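# Pour a ball through gutters into a roofed box

## Task

Get the ball out of the gutter it starts in and into the box that sits at a different arm. The box is covered on top and open on one side, and it must not be slid, raised, rotated or tilted beyond a small amount or the task fails. The ball may be tipped from one gutter into another and from a gutter into the box. If the ball ends up noticeably lower than the table surfaces while no robot is holding it, the task fails. A gutter only holds the ball while its open end is raised above the other end; if its handle is held vertical, the ball runs out. Arm bases (metres, heading in degrees counter-clockwise from +x): arm1 at x=-1.71 y=+0.55 z=+0.92 heading -13; arm2 at x=+0.00 y=+0.09 z=+0.92 heading -88; arm3 at x=+1.71 y=+0.30 z=+0.94 heading -166. When finished, open the gripper and pull the arm away; the ball must stay in the box without any robot supporting anything. Nothing may be knocked or placed outside the work area, and two robots must never press hard against each other.

## Robot and tools

Setup. Three identical i2rt Big YAM arms, arm1, arm2 and arm3, each with six revolute joints, a two-finger gripper and a wrist camera. Their bases and headings are listed in the task. Fixed room cameras: cam_end_1, cam_end_2, cam_gap_1, cam_gap_2, cam_side, cam_top. Wrist cameras: arm1_cam_wrist, arm2_cam_wrist, arm3_cam_wrist. With joints 1 and 6 at zero and the hand level and pointing ahead, the wrist camera rides above the hand looking toward the fingertips. Reach is roughly 1.0 m from the joint1 axis. Objects may occasionally get a short random shove.

Frame. One world frame shared by everything, origin on the floor, +z up, distances in metres. The hand point is halfway between the fingertips; the hand z axis runs along the fingers and the fingers close along hand y. Calls never use Cartesian poses, though: motion is commanded only in joint space.

execute_actions. Argument "actions" is a list holding exactly one action object, or empty to just read state and images. The action object has optional keys "arm1", "arm2", "arm3"; each contains "joints", a dictionary of absolute joint targets by name (not offsets). Any subset of joints may be given. Names, units and ranges: joint1_rad -2.879 to 2.879 (base yaw, positive counter-clockwise seen from above, 0 = along the base heading); joint2_rad 0 to 3.141 (shoulder, 0 = upper arm pointing back roughly level, increasing lifts it up then forward); joint3_rad 0 to 3.019 (elbow, 0 = folded, increasing opens); joint4_rad -1.692 to 1.57 (wrist pitch, positive tips fingers up); joint5_rad -1.57 to 1.57 (sideways wrist swing, positive toward the arm's right); joint6_rad -2.094 to 2.094 (hand roll, positive clockwise viewed from behind the hand); gripper_m 0 to 0.093, fingertip gap in metres. Completion tolerances: ±0.045, ±0.14, ±0.09, ±0.055, ±0.03, ±0.035 rad and ±0.003 m. All motions in the action start at once and finish independently; each action is capped at 15 s. Joints move at different speeds, so the hand can sweep a wide arc between postures. Optional "cameras" lists which images to return (null, omitted or ["all"] gives all; [] gives none). An unknown name, key or out-of-range number rejects the whole call and nothing moves. Example: {"arm1": {"joints": {"gripper_m": 0.05}}, "arm2": {"joints": {"joint1_rad": 0.3}}}.

wait: "seconds" 0 to 10; commands nothing, returns state and images. zoom_image: "camera" plus "region" [x0, y0, x1, y1] in pixels from the image's top-left, at most 504 x 504, on a camera whose full image came in the latest result. finished_scene: "scene" number; ends the scene irreversibly after the last command is held, and reports success. Replying with no tool call ends everything.

Reading results. Each call returns robot states plus images listed in order on the "pictures" line. joint_positions gives actual angles. joint_status says how each commanded motion of the last accepted action ended: reached, "off_target" (stopped short and may still be straining), "contact_stop" or "time_out" (target dropped, joint holds where it stopped, except that a timed-out joint may keep pushing to its target or one within 0.375, 0.375, 0.113, 0.225, 0.075, 0.3 rad of where it stands, joints 1-6), "not_followed" (a self/inter-arm clearance check withheld that arm's targets; the gripper part still runs, and the withheld targets may be retried later on their own), "limit_stop_at_motor_heat". A "joint command not followed" line, often with a "cause:" line, flags the withheld arm. on_its_own reports joints doing things this call did not command; "held at" is the held target, not the position. Omitted joints or arms may still be driving to older targets. To relieve a straining joint, command its reported position. Tiny target changes may not move a joint. A reported stop cancels the remaining motion calls in that reply.

Hazards. The arms do not yield on contact and can push hard; sustained pushing or holding loads heats motors. MOTOR HOT appears from 85 °C; at 100 °C an OVER-TEMPERATURE FAULT makes that arm go limp and drop, so resend targets after it cools. Hard squeezing between two robots ends the run; heavy hits may too; objects touching robots are fine. The clearance check can be late and ignores fingers, gripper housings and wrist cameras, so keep arms well apart. Avoid dropping the ball, letting it fall below table level, tilting gutters the wrong way, bumping the box, and slamming. Robots do not wait for one another. Shorter robot motion is better; thinking while the robot holds a load still heats it. Finish with grippers open and arms retracted.

Each tool is called by a JSON object that holds its "method" and its "body", one argument or row to a line.

## Session

I'll start by looking at the current state of the scene.

{"method": "execute_actions", "body": {
  "actions": []
}}

Scene clock: 0.00 s.
arm1.joint_positions: joint1_rad=-0.441 joint2_rad=+0.288 joint3_rad=+1.404 joint4_rad=-1.318 joint5_rad=+0.157 joint6_rad=+0.621 gripper_m=+0.095
arm1.joint_status: not commanded
arm1.hand: x=-1.6732 y=+0.4737 z=+1.5147 quat_wxyz=(-0.631, -0.508, -0.582, +0.073) (m; scene frame)
arm2.joint_positions: joint1_rad=-0.867 joint2_rad=+0.606 joint3_rad=+1.356 joint4_rad=-1.162 joint5_rad=-0.057 joint6_rad=+0.017 gripper_m=+0.094
arm2.joint_status: not commanded
arm2.hand: x=-0.1837 y=-0.0909 z=+1.4837 quat_wxyz=(-0.228, -0.777, -0.311, +0.497) (m; scene frame)
arm3.joint_positions: joint1_rad=+0.291 joint2_rad=+0.582 joint3_rad=+1.649 joint4_rad=-1.508 joint5_rad=-0.196 joint6_rad=+0.310 gripper_m=+0.095
arm3.joint_status: not commanded
arm3.hand: x=+1.6005 y=+0.1958 z=+1.5655 quat_wxyz=(-0.292, -0.832, -0.144, +0.450) (m; scene frame)
pictures: arm1_cam_wrist, arm2_cam_wrist, arm3_cam_wrist, cam_end_1, cam_end_2, cam_gap_1, cam_gap_2, cam_side, cam_top
Images, in order (width x height): arm1_cam_wrist 504x504, arm2_cam_wrist 504x504, arm3_cam_wrist 504x504, cam_end_1 896x504, cam_end_2 896x504, cam_gap_1 896x504, cam_gap_2 896x504, cam_side 896x504, cam_top 896x504.

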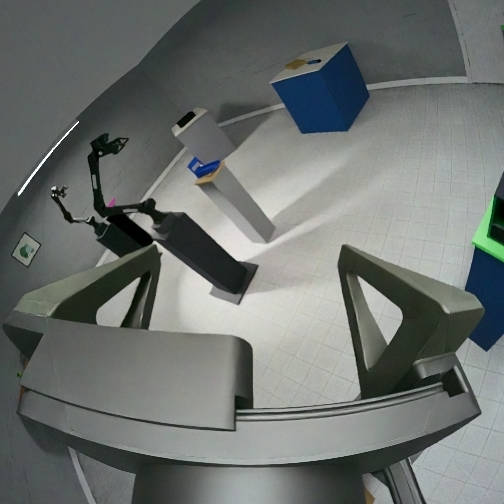

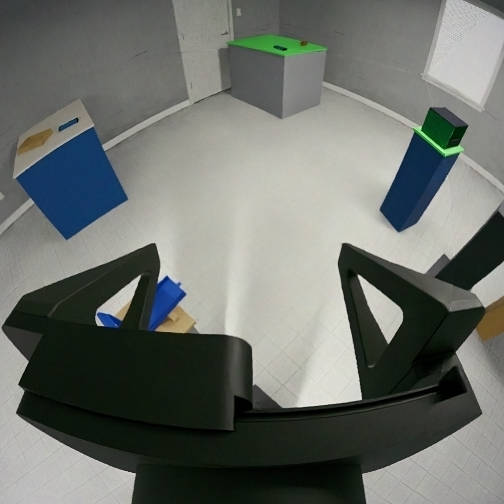

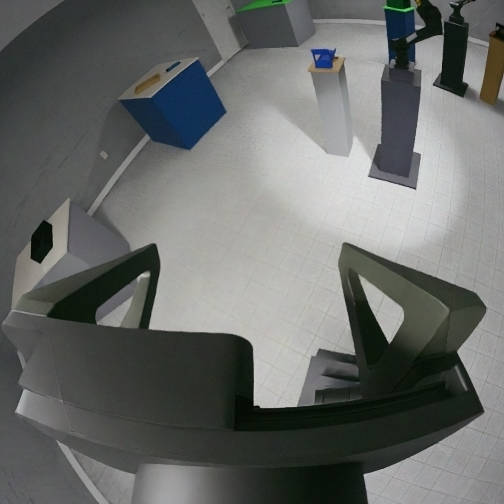

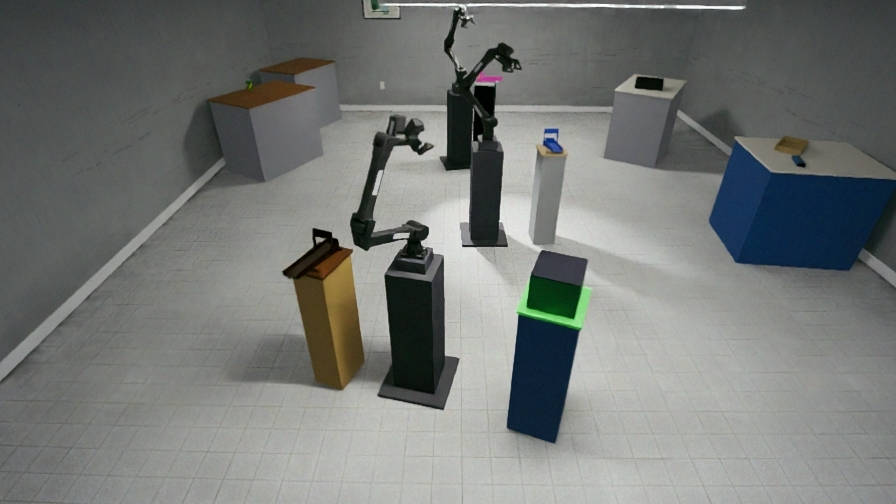

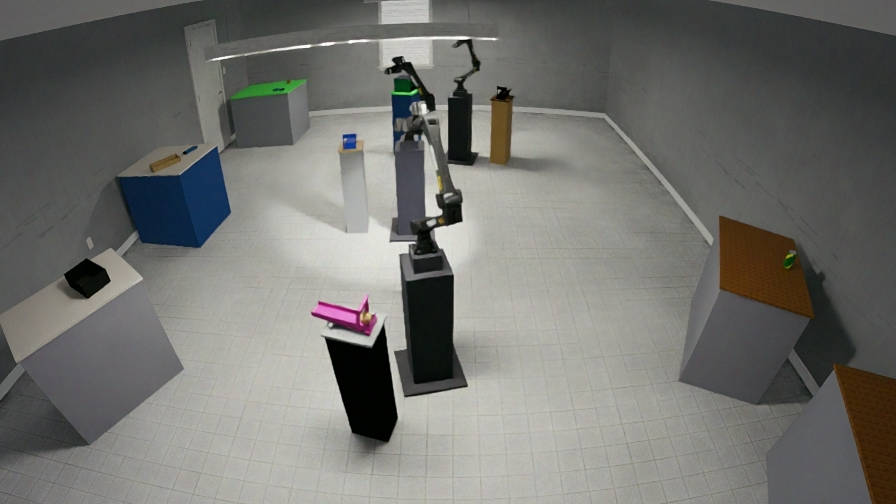

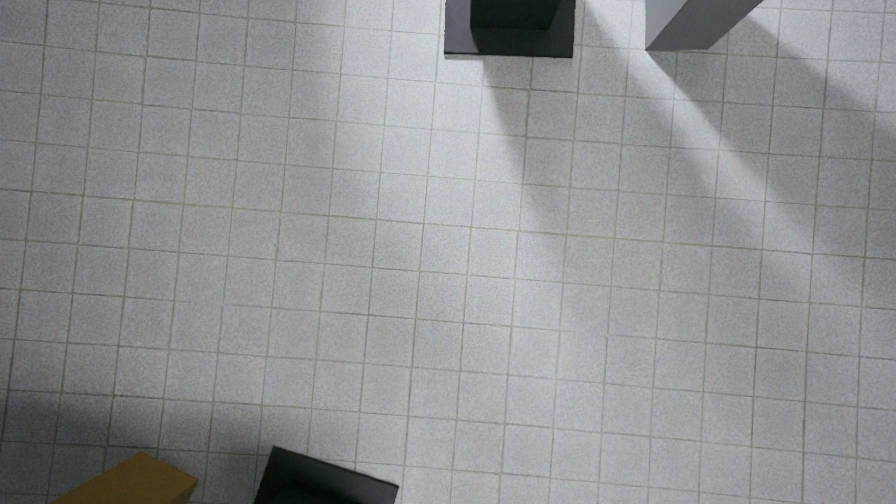

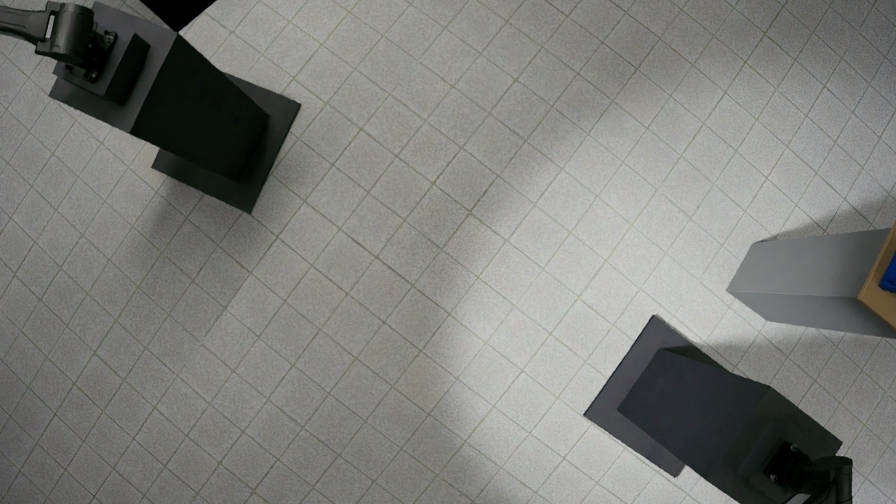

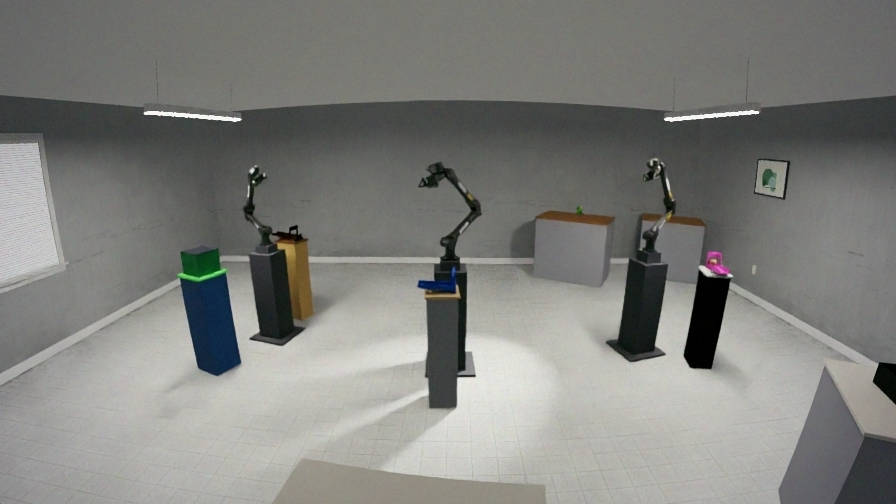

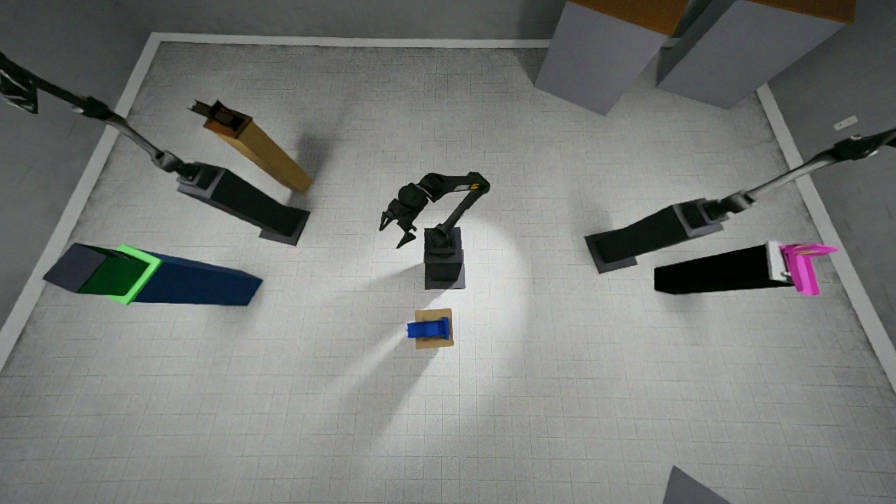

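{"method": "zoom_image", "body": {
  "camera": "cam_end_2",
  "region": [290, 270, 410, 360]
}}

{"method": "zoom_image", "body": {
  "camera": "cam_end_1",
  "region": [260, 200, 620, 360]
}}

{"method": "zoom_image", "body": {
  "camera": "cam_side",
  "region": [400, 250, 490, 310]
}}

{"method": "zoom_image", "body": {
  "camera": "cam_top",
  "region": [390, 290, 480, 360]
}}

Region (290, 270, 410, 360) of cam_end_2's 896x504 image, scaled by 4.200, with more detail than that image has; it fills the top 378 rows of this view, and the rest is white.

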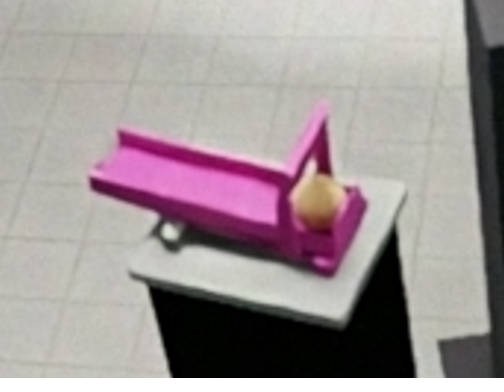

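Region (260, 200, 620, 360) of cam_end_1's 896x504 image, scaled by 1.400, with more detail than that image has.

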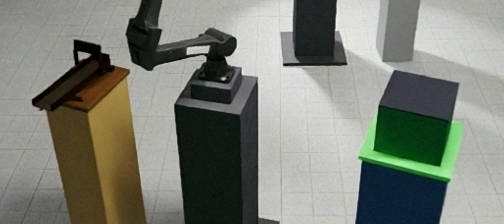

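Region (400, 250, 490, 310) of cam_side's 896x504 image, scaled by 5.600, with more detail than that image has.

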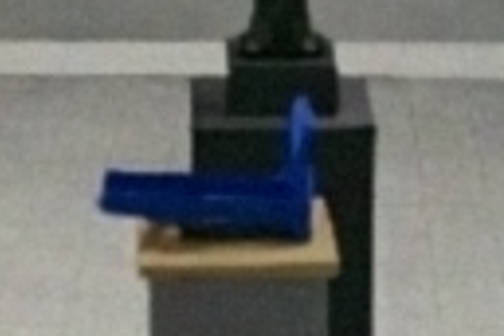

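Region (390, 290, 480, 360) of cam_top's 896x504 image, scaled by 5.600, with more detail than that image has.

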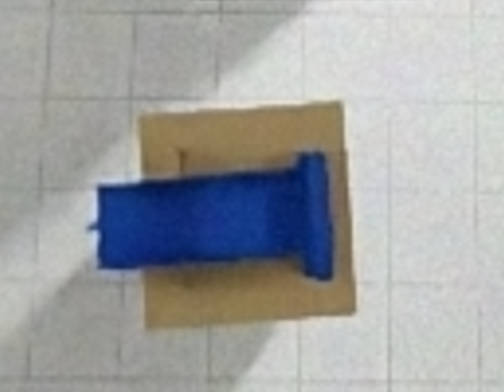

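{"method": "zoom_image", "body": {
  "camera": "arm2_cam_wrist",
  "region": [390, 90, 490, 170]
}}

{"method": "zoom_image", "body": {
  "camera": "cam_top",
  "region": [20, 80, 320, 320]
}}

{"method": "zoom_image", "body": {
  "camera": "cam_top",
  "region": [660, 180, 860, 320]
}}

{"method": "zoom_image", "body": {
  "camera": "cam_side",
  "region": [670, 235, 760, 295]
}}

Region (390, 90, 490, 170) of arm2_cam_wrist's 504x504 image, scaled by 5.040, with more detail than that image has; it fills the top 403 rows of this view, and the rest is white.

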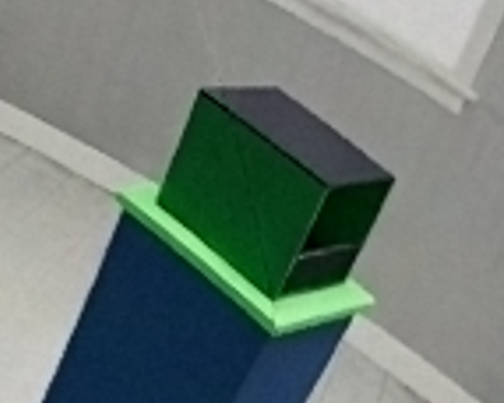

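Region (20, 80, 320, 320) of cam_top's 896x504 image, scaled by 1.680, with more detail than that image has; it fills the top 403 rows of this view, and the rest is white.

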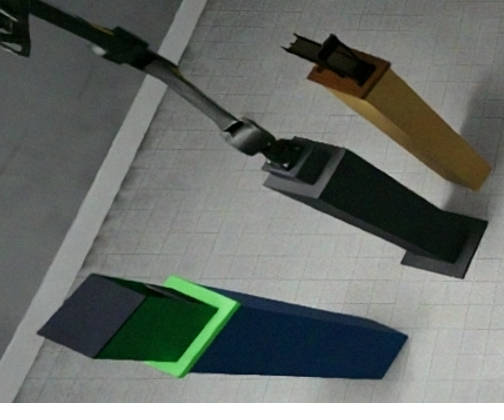

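Region (660, 180, 860, 320) of cam_top's 896x504 image, scaled by 2.520, with more detail than that image has; it fills the top 353 rows of this view, and the rest is white.

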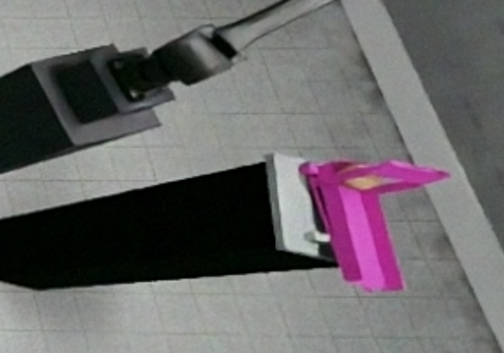

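Region (670, 235, 760, 295) of cam_side's 896x504 image, scaled by 5.600, with more detail than that image has.

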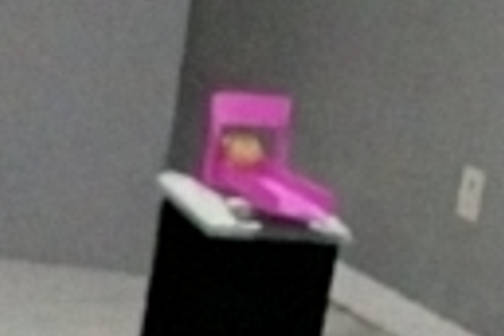

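{"method": "execute_actions", "body": {
  "actions": [
    {"arm1":{"joints":{"joint1_rad":1.57,"joint2_rad":1.35,"joint3_rad":1.45,"joint4_rad":-1.45,"joint5_rad":0,"joint6_rad":0}},"arm2":{"joints":{"joint1_rad":0.0,"joint2_rad":1.4,"joint3_rad":1.5,"joint4_rad":-1.45,"joint5_rad":0,"joint6_rad":0}},"arm3":{"joints":{"joint1_rad":2.2,"joint2_rad":1.45,"joint3_rad":1.55,"joint4_rad":-1.45,"joint5_rad":0,"joint6_rad":0}}}
  ],
  "cameras": ["arm1_cam_wrist","arm2_cam_wrist","arm3_cam_wrist","cam_top","cam_side"]
}}

Scene clock: 4.27 s.
arm1.joint_positions: joint1_rad=+1.569 joint2_rad=+1.355 joint3_rad=+1.437 joint4_rad=-1.437 joint5_rad=+0.000 joint6_rad=+0.013 gripper_m=+0.095
arm1.joint_status: all done
arm1.hand: x=-1.6158 y=+0.9779 z=+1.2270 quat_wxyz=(-0.091, +0.611, -0.784, -0.066) (m; scene frame)
arm2.joint_positions: joint1_rad=+0.009 joint2_rad=+1.418 joint3_rad=+1.488 joint4_rad=-1.442 joint5_rad=+0.000 joint6_rad=+0.008 gripper_m=+0.094
arm2.joint_status: all done
arm2.hand: x=+0.0209 y=-0.3728 z=+1.2226 quat_wxyz=(-0.076, -0.688, -0.718, +0.067) (m; scene frame)
arm3.joint_positions: joint1_rad=+2.206 joint2_rad=+1.457 joint3_rad=+1.544 joint4_rad=-1.448 joint5_rad=+0.000 joint6_rad=+0.006 gripper_m=+0.095
arm3.joint_status: all done
arm3.hand: x=+2.0787 y=-0.0085 z=+1.2495 quat_wxyz=(-0.102, -0.343, -0.933, +0.033) (m; scene frame)
pictures: arm1_cam_wrist, arm2_cam_wrist, arm3_cam_wrist, cam_side, cam_top
Images, in order (width x height): arm1_cam_wrist 504x504, arm2_cam_wrist 504x504, arm3_cam_wrist 504x504, cam_side 896x504, cam_top 896x504.

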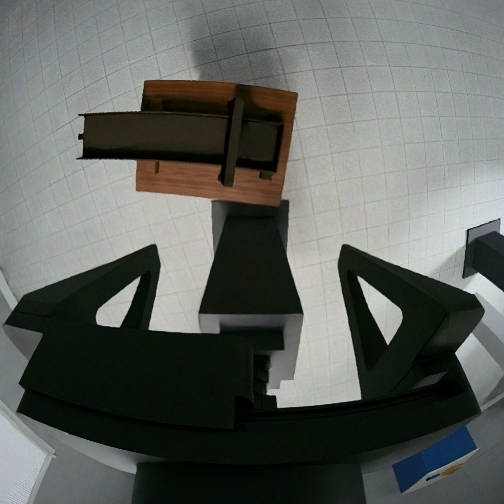

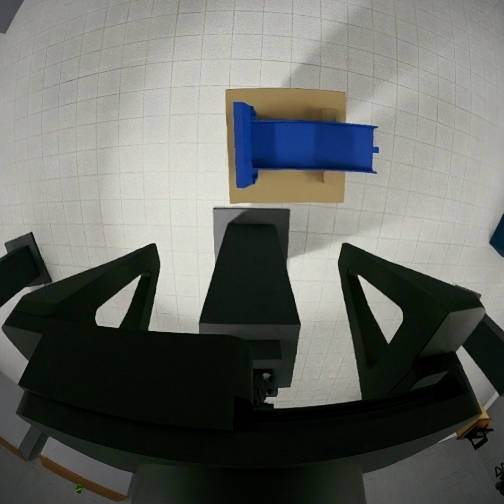

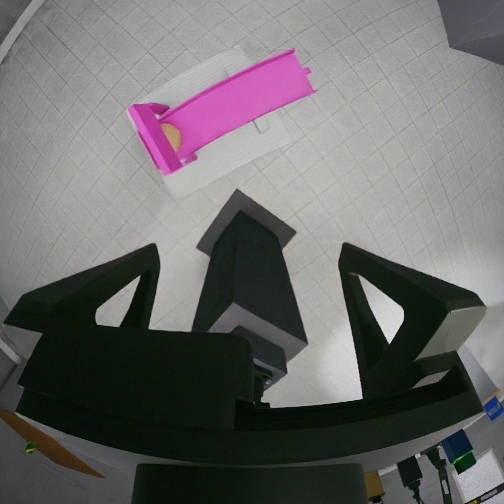

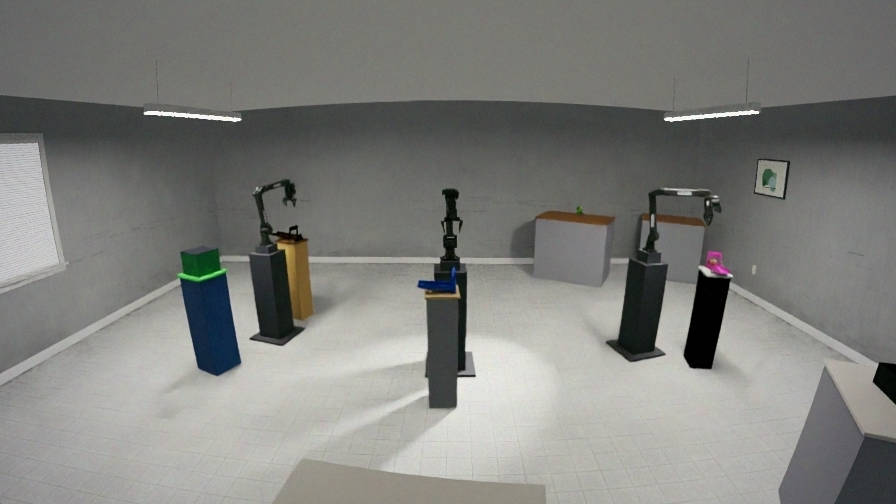

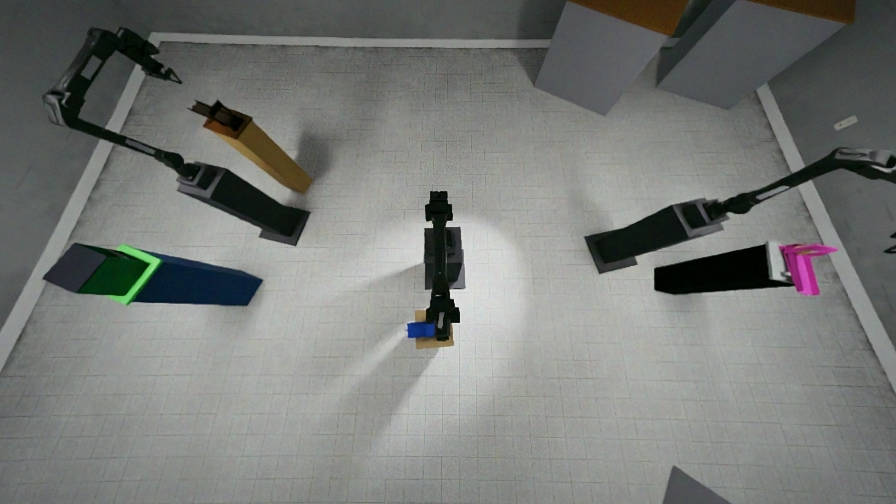

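{"method": "zoom_image", "body": {
  "camera": "arm1_cam_wrist",
  "region": [60, 60, 320, 220]
}}

{"method": "zoom_image", "body": {
  "camera": "arm2_cam_wrist",
  "region": [200, 70, 400, 220]
}}

{"method": "zoom_image", "body": {
  "camera": "arm3_cam_wrist",
  "region": [110, 30, 330, 210]
}}

Region (60, 60, 320, 220) of arm1_cam_wrist's 504x504 image, scaled by 1.938, with more detail than that image has; it fills the top 310 rows of this view, and the rest is white.

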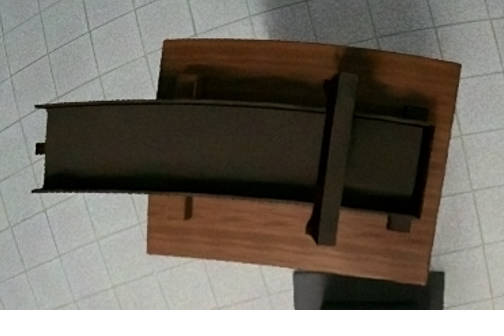

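Region (200, 70, 400, 220) of arm2_cam_wrist's 504x504 image, scaled by 2.520, with more detail than that image has; it fills the top 378 rows of this view, and the rest is white.

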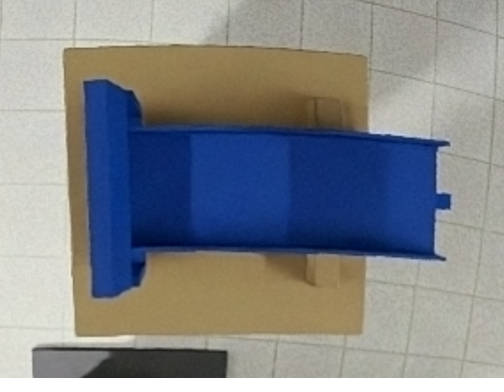

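Region (110, 30, 330, 210) of arm3_cam_wrist's 504x504 image, scaled by 2.291, with more detail than that image has; it fills the top 412 rows of this view, and the rest is white.

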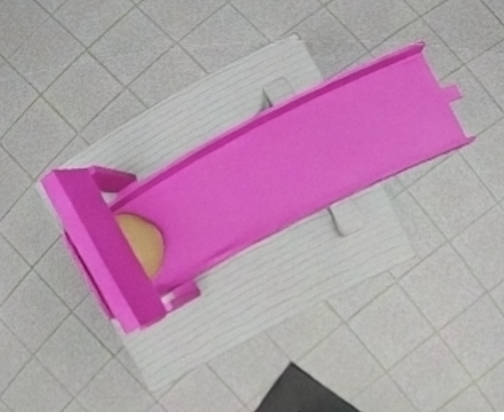

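{"method": "execute_actions", "body": {
  "actions": [
    {"arm1":{"joints":{"joint4_rad":-0.85}},"arm2":{"joints":{"joint3_rad":1.9}},"arm3":{"joints":{"joint2_rad":1.05}}}
  ],
  "cameras": ["arm1_cam_wrist","arm2_cam_wrist","arm3_cam_wrist"]
}}

Scene clock: 6.83 s.
arm1.joint_positions: joint1_rad=+1.569 joint2_rad=+1.355 joint3_rad=+1.437 joint4_rad=-0.868 joint5_rad=+0.000 joint6_rad=+0.013 gripper_m=+0.095
arm1.joint_status: all done
arm1.hand: x=-1.5884 y=+1.0953 z=+1.2943 quat_wxyz=(-0.305, +0.568, -0.727, -0.237) (m; scene frame)
arm2.joint_positions: joint1_rad=+0.009 joint2_rad=+1.391 joint3_rad=+1.862 joint4_rad=-1.447 joint5_rad=+0.000 joint6_rad=+0.008 gripper_m=+0.094
arm2.joint_status: all done
arm2.hand: x=+0.0216 y=-0.4105 z=+1.4065 quat_wxyz=(-0.216, -0.662, -0.689, +0.200) (m; scene frame)
arm3.joint_positions: joint1_rad=+2.206 joint2_rad=+1.057 joint3_rad=+1.544 joint4_rad=-1.448 joint5_rad=+0.000 joint6_rad=+0.006 gripper_m=+0.095
arm3.joint_status: all done
arm3.hand: x=+1.9972 y=+0.0585 z=+1.4128 quat_wxyz=(-0.285, -0.329, -0.894, +0.100) (m; scene frame)
pictures: arm1_cam_wrist, arm2_cam_wrist, arm3_cam_wrist
Images, in order (width x height): arm1_cam_wrist 504x504, arm2_cam_wrist 504x504, arm3_cam_wrist 504x504.

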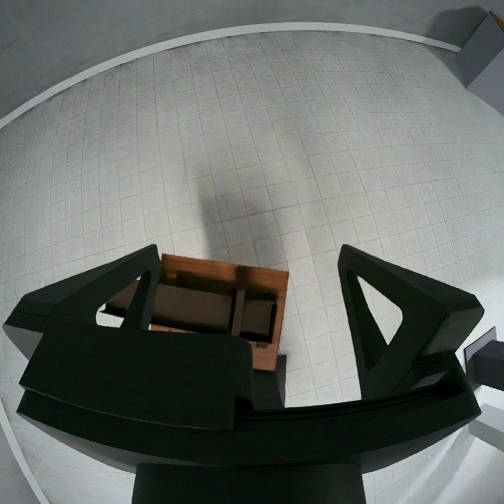

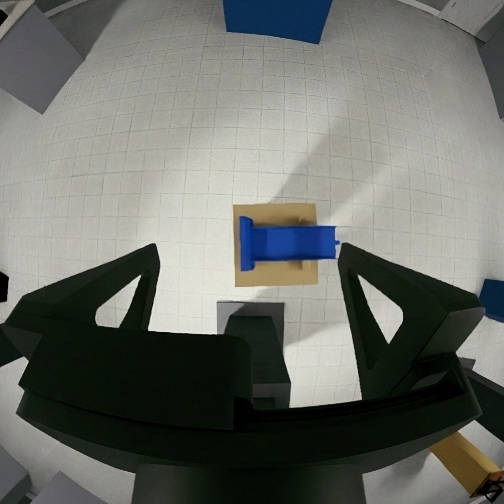

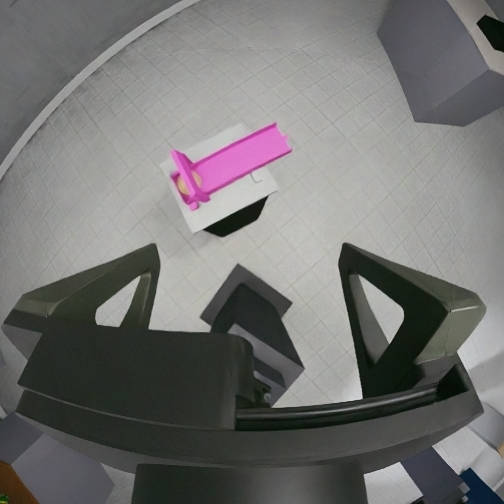

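{"method": "zoom_image", "body": {
  "camera": "arm3_cam_wrist",
  "region": [150, 110, 310, 250]
}}

{"method": "zoom_image", "body": {
  "camera": "arm1_cam_wrist",
  "region": [150, 240, 310, 380]
}}

Region (150, 110, 310, 250) of arm3_cam_wrist's 504x504 image, scaled by 3.150, with more detail than that image has; it fills the top 441 rows of this view, and the rest is white.

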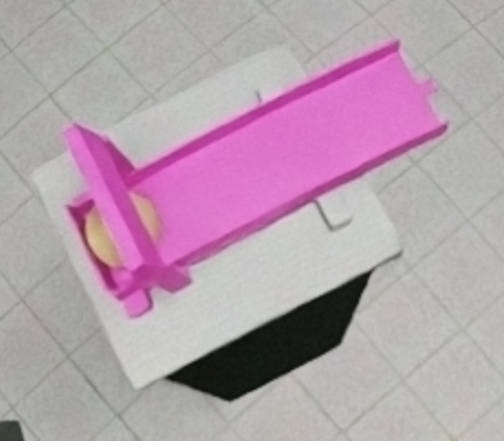

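Region (150, 240, 310, 380) of arm1_cam_wrist's 504x504 image, scaled by 3.150, with more detail than that image has; it fills the top 441 rows of this view, and the rest is white.

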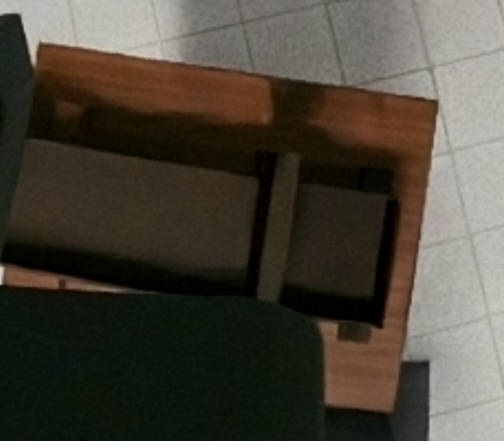

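{"method": "execute_actions", "body": {
  "actions": [
    {"arm1":{"joints":{"joint1_rad":1.537,"joint2_rad":1.68,"joint3_rad":1.39,"joint4_rad":-1.26,"joint5_rad":-0.169,"joint6_rad":0.102}},"arm2":{"joints":{"joint1_rad":0.106,"joint2_rad":1.725,"joint3_rad":1.45,"joint4_rad":-1.30,"joint5_rad":0.169,"joint6_rad":0.075}},"arm3":{"joints":{"joint1_rad":2.516,"joint2_rad":1.84,"joint3_rad":1.54,"joint4_rad":-1.235,"joint5_rad":0.168,"joint6_rad":-0.161}}}
  ],
  "cameras": ["arm1_cam_wrist","arm2_cam_wrist","arm3_cam_wrist","cam_side","cam_end_1","cam_end_2"]
}}

Scene clock: 19.10 s.
arm1.joint_positions: joint1_rad=+1.546 joint2_rad=+1.674 joint3_rad=+1.383 joint4_rad=-1.247 joint5_rad=-0.166 joint6_rad=+0.087 gripper_m=+0.095
arm1.joint_status: all done
arm1.hand: x=-1.6153 y=+1.0434 z=+1.0690 quat_wxyz=(+0.034, +0.575, -0.814, -0.073) (m; scene frame)
arm2.joint_positions: joint1_rad=+0.110 joint2_rad=+1.731 joint3_rad=+1.418 joint4_rad=-1.302 joint5_rad=+0.165 joint6_rad=+0.066 gripper_m=+0.094
arm2.joint_status: all done
arm2.hand: x=+0.0465 y=-0.4137 z=+1.0545 quat_wxyz=(+0.065, -0.673, -0.735, +0.049) (m; scene frame)
arm3.joint_positions: joint1_rad=+2.523 joint2_rad=+1.850 joint3_rad=+1.532 joint4_rad=-1.239 joint5_rad=+0.164 joint6_rad=-0.154 gripper_m=+0.095
arm3.joint_status: all done
arm3.hand: x=+2.2212 y=+0.0659 z=+1.0565 quat_wxyz=(+0.011, -0.114, -0.990, +0.079) (m; scene frame)
pictures: arm1_cam_wrist, arm2_cam_wrist, arm3_cam_wrist, cam_end_1, cam_end_2, cam_side
Images, in order (width x height): arm1_cam_wrist 504x504, arm2_cam_wrist 504x504, arm3_cam_wrist 504x504, cam_end_1 896x504, cam_end_2 896x504, cam_side 896x504.

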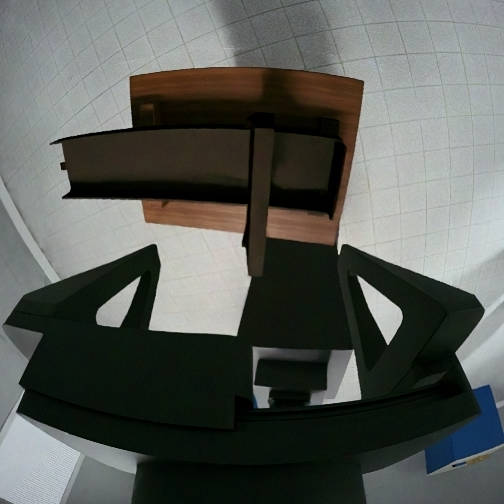

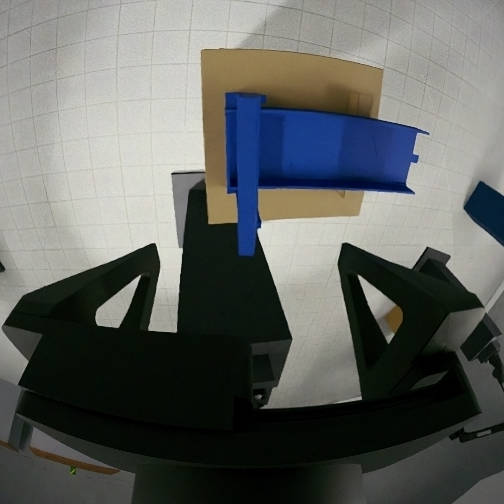

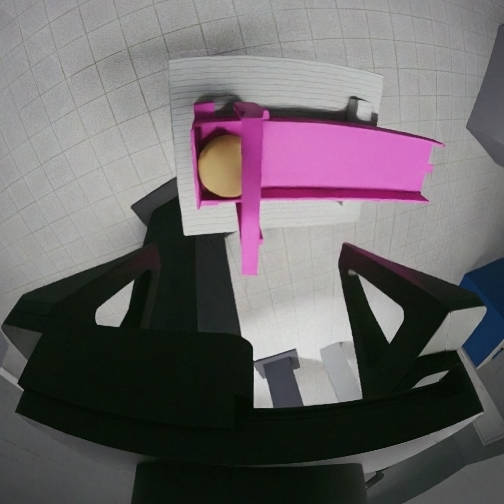

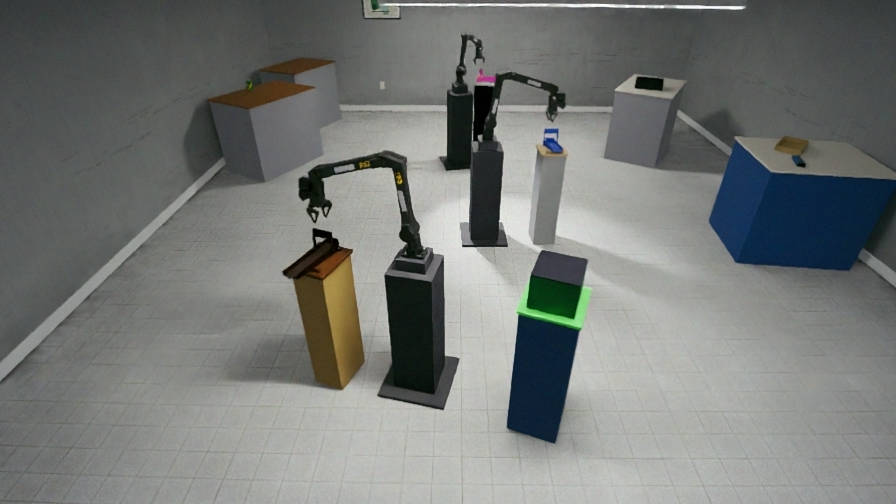

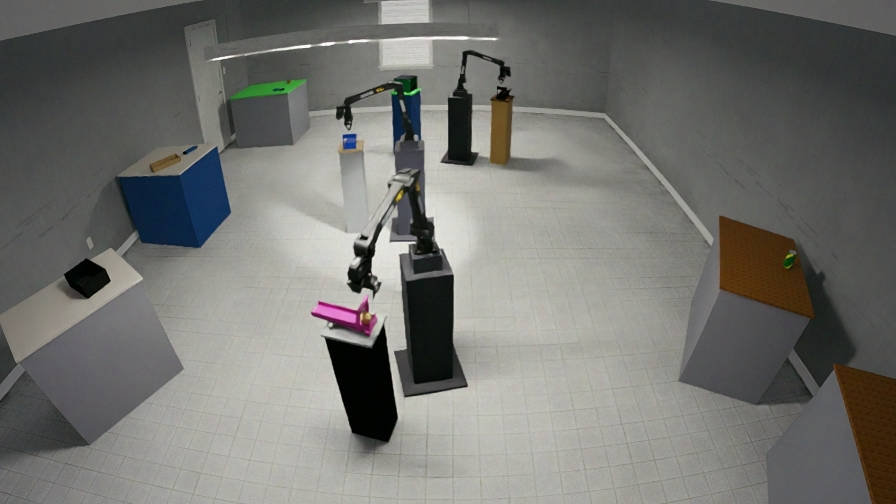

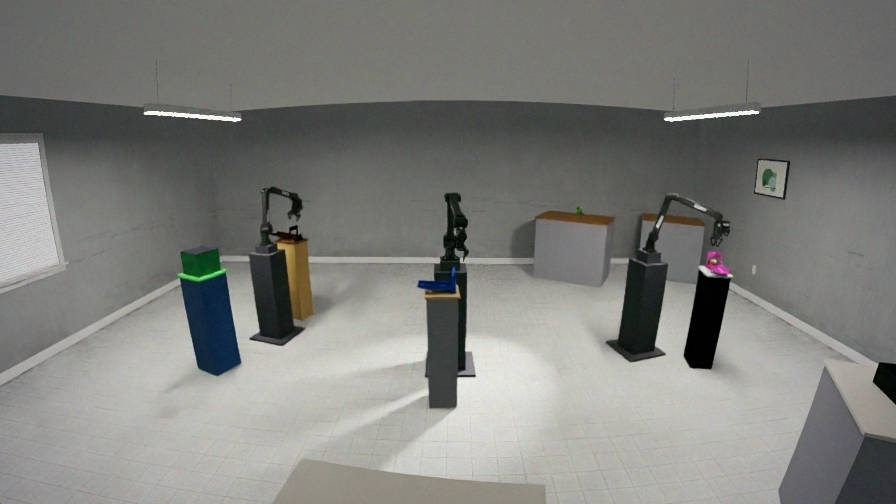

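{"method": "zoom_image", "body": {
  "camera": "arm3_cam_wrist",
  "region": [150, 80, 350, 290]
}}

{"method": "zoom_image", "body": {
  "camera": "arm2_cam_wrist",
  "region": [150, 80, 350, 290]
}}

{"method": "zoom_image", "body": {
  "camera": "arm1_cam_wrist",
  "region": [150, 80, 350, 290]
}}

Region (150, 80, 350, 290) of arm3_cam_wrist's 504x504 image, scaled by 2.400, with more detail than that image has; it fills the left 480 columns of this view, and the rest is white.

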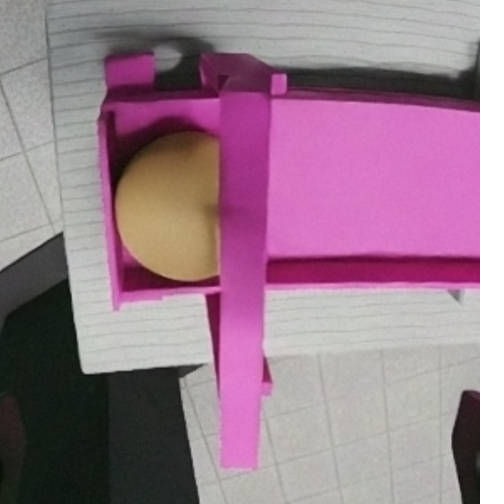

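Region (150, 80, 350, 290) of arm2_cam_wrist's 504x504 image, scaled by 2.400, with more detail than that image has; it fills the left 480 columns of this view, and the rest is white.

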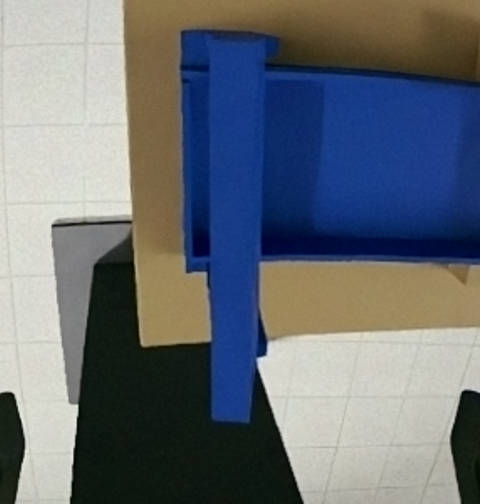

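Region (150, 80, 350, 290) of arm1_cam_wrist's 504x504 image, scaled by 2.400, with more detail than that image has; it fills the left 480 columns of this view, and the rest is white.

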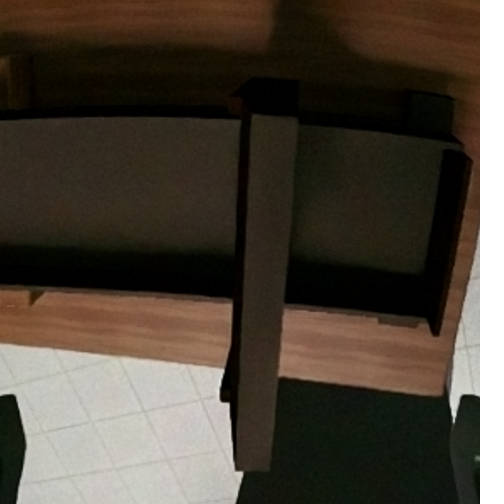

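{"method": "execute_actions", "body": {
  "actions": [
    {"arm1":{"joints":{"joint1_rad":1.56,"joint2_rad":1.764,"joint3_rad":1.282,"joint4_rad":-1.048,"joint5_rad":-0.17,"joint6_rad":0.142}},"arm2":{"joints":{"joint1_rad":0.083,"joint2_rad":1.815,"joint3_rad":1.355,"joint4_rad":-1.085,"joint5_rad":0.172,"joint6_rad":0.04}},"arm3":{"joints":{"joint1_rad":2.494,"joint2_rad":1.918,"joint3_rad":1.447,"joint4_rad":-1.048,"joint5_rad":0.17,"joint6_rad":-0.172}}}
  ],
  "cameras": ["arm1_cam_wrist","arm2_cam_wrist","arm3_cam_wrist","cam_side","cam_end_1","cam_end_2"]
}}

Scene clock: 21.47 s.
arm1.joint_positions: joint1_rad=+1.547 joint2_rad=+1.766 joint3_rad=+1.288 joint4_rad=-1.061 joint5_rad=-0.168 joint6_rad=+0.127 gripper_m=+0.095
arm1.joint_status: all done
arm1.hand: x=-1.6135 y=+1.0503 z=+0.9915 quat_wxyz=(+0.036, +0.559, -0.825, -0.072) (m; scene frame)
arm2.joint_positions: joint1_rad=+0.091 joint2_rad=+1.811 joint3_rad=+1.354 joint4_rad=-1.094 joint5_rad=+0.169 joint6_rad=+0.049 gripper_m=+0.094
arm2.joint_status: all done
arm2.hand: x=+0.0402 y=-0.4377 z=+0.9920 quat_wxyz=(+0.043, -0.675, -0.733, +0.070) (m; scene frame)
arm3.joint_positions: joint1_rad=+2.494 joint2_rad=+1.919 joint3_rad=+1.450 joint4_rad=-1.057 joint5_rad=+0.167 joint6_rad=-0.165 gripper_m=+0.095
arm3.joint_status: all done
arm3.hand: x=+2.2229 y=+0.0476 z=+0.9907 quat_wxyz=(-0.001, -0.123, -0.989, +0.085) (m; scene frame)
pictures: arm1_cam_wrist, arm2_cam_wrist, arm3_cam_wrist, cam_end_1, cam_end_2, cam_side
Images, in order (width x height): arm1_cam_wrist 504x504, arm2_cam_wrist 504x504, arm3_cam_wrist 504x504, cam_end_1 896x504, cam_end_2 896x504, cam_side 896x504.

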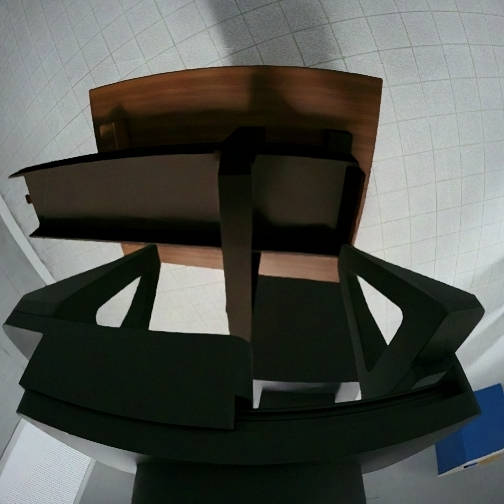

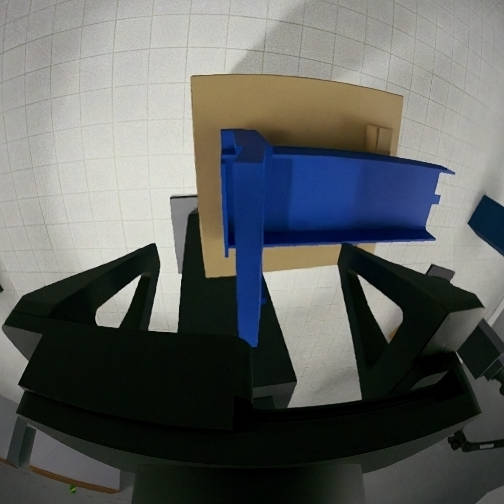

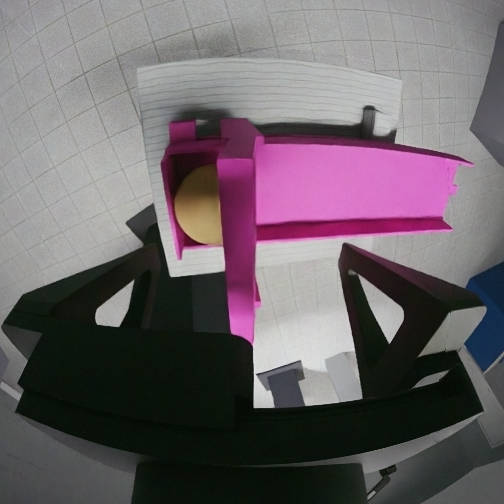

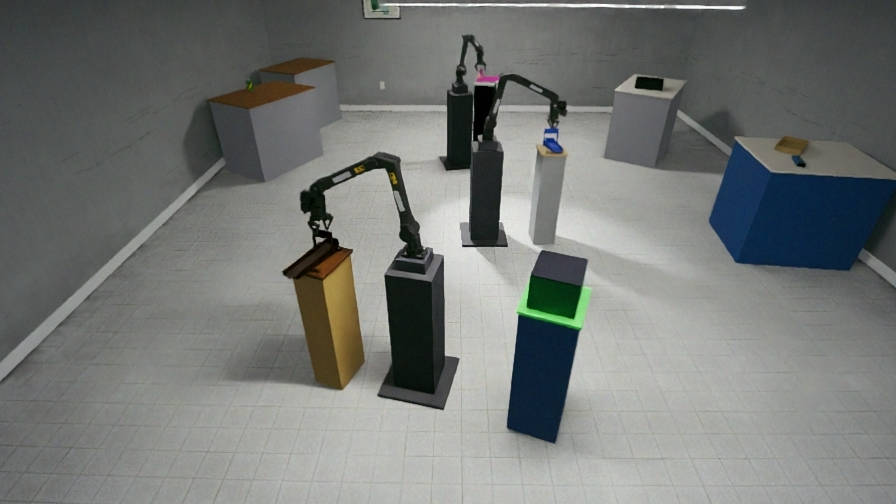

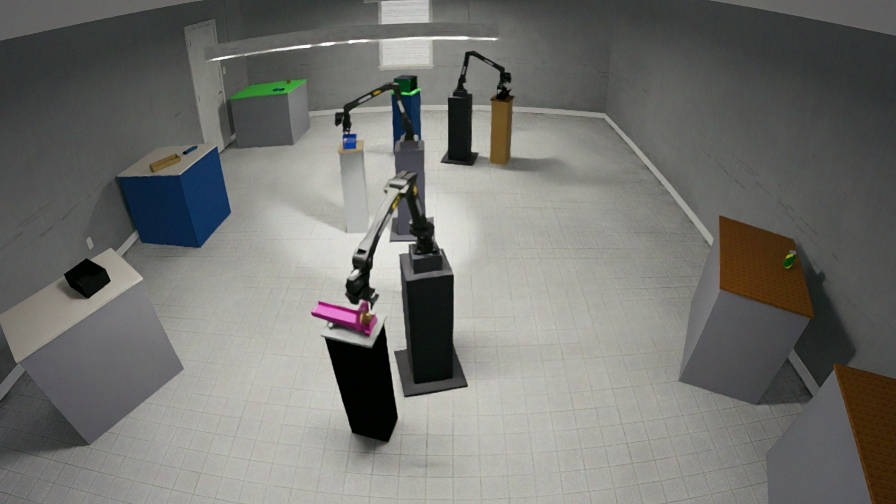

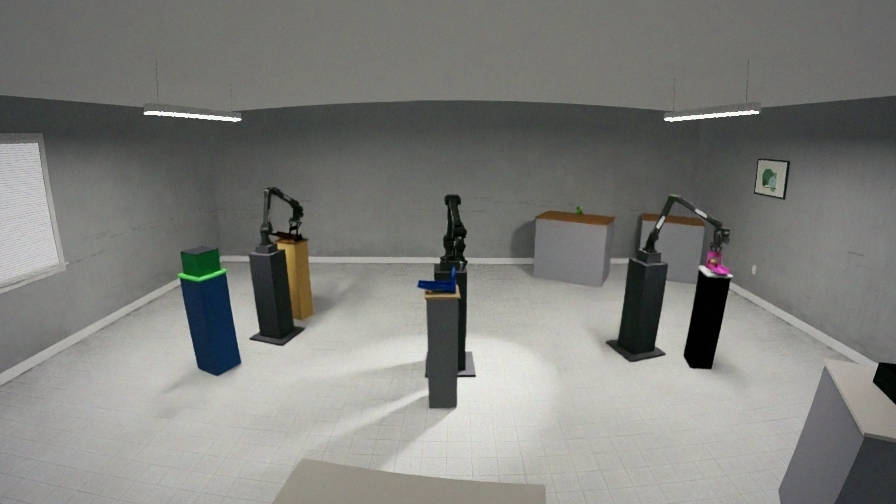

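{"method": "execute_actions", "body": {
  "actions": [
    {"arm1":{"joints":{"joint1_rad":1.572,"joint3_rad":1.268,"gripper_m":0.04}},"arm2":{"joints":{"joint2_rad":1.826,"joint3_rad":1.325,"joint4_rad":-1.078,"gripper_m":0.04}},"arm3":{"joints":{"joint1_rad":2.51,"joint2_rad":1.93,"joint3_rad":1.434,"gripper_m":0.04}}}
  ],
  "cameras": ["arm1_cam_wrist","arm2_cam_wrist","arm3_cam_wrist"]
}}

Scene clock: 22.30 s.
arm1.joint_positions: joint1_rad=+1.562 joint2_rad=+1.766 joint3_rad=+1.288 joint4_rad=-1.061 joint5_rad=-0.168 joint6_rad=+0.127 gripper_m=+0.040
arm1.joint_status: all done
arm1.hand: x=-1.6211 y=+1.0518 z=+0.9914 quat_wxyz=(+0.037, +0.565, -0.821, -0.072) (m; scene frame)
arm2.joint_positions: joint1_rad=+0.091 joint2_rad=+1.811 joint3_rad=+1.329 joint4_rad=-1.087 joint5_rad=+0.169 joint6_rad=+0.048 gripper_m=+0.040
arm2.joint_status: all done
arm2.hand: x=+0.0391 y=-0.4293 z=+0.9834 quat_wxyz=(+0.050, -0.674, -0.734, +0.064) (m; scene frame)
arm3.joint_positions: joint1_rad=+2.506 joint2_rad=+1.919 joint3_rad=+1.446 joint4_rad=-1.056 joint5_rad=+0.167 joint6_rad=-0.165 gripper_m=+0.040
arm3.joint_status: all done
arm3.hand: x=+2.2242 y=+0.0541 z=+0.9893 quat_wxyz=(+0.000, -0.117, -0.990, +0.084) (m; scene frame)
pictures: arm1_cam_wrist, arm2_cam_wrist, arm3_cam_wrist
Images, in order (width x height): arm1_cam_wrist 504x504, arm2_cam_wrist 504x504, arm3_cam_wrist 504x504.

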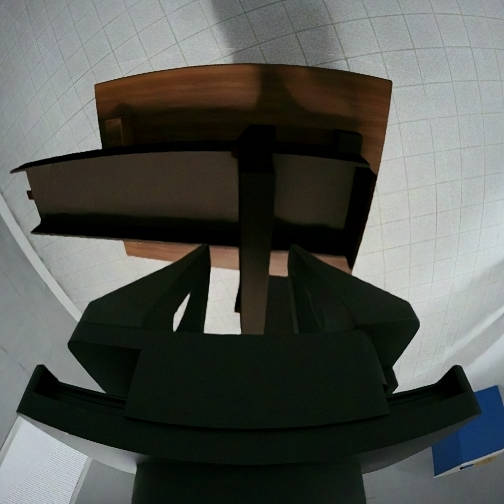

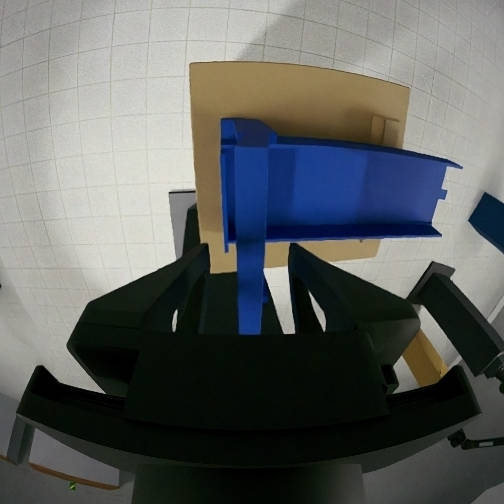

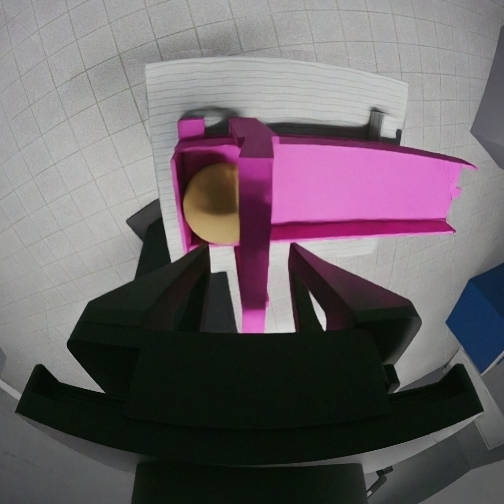

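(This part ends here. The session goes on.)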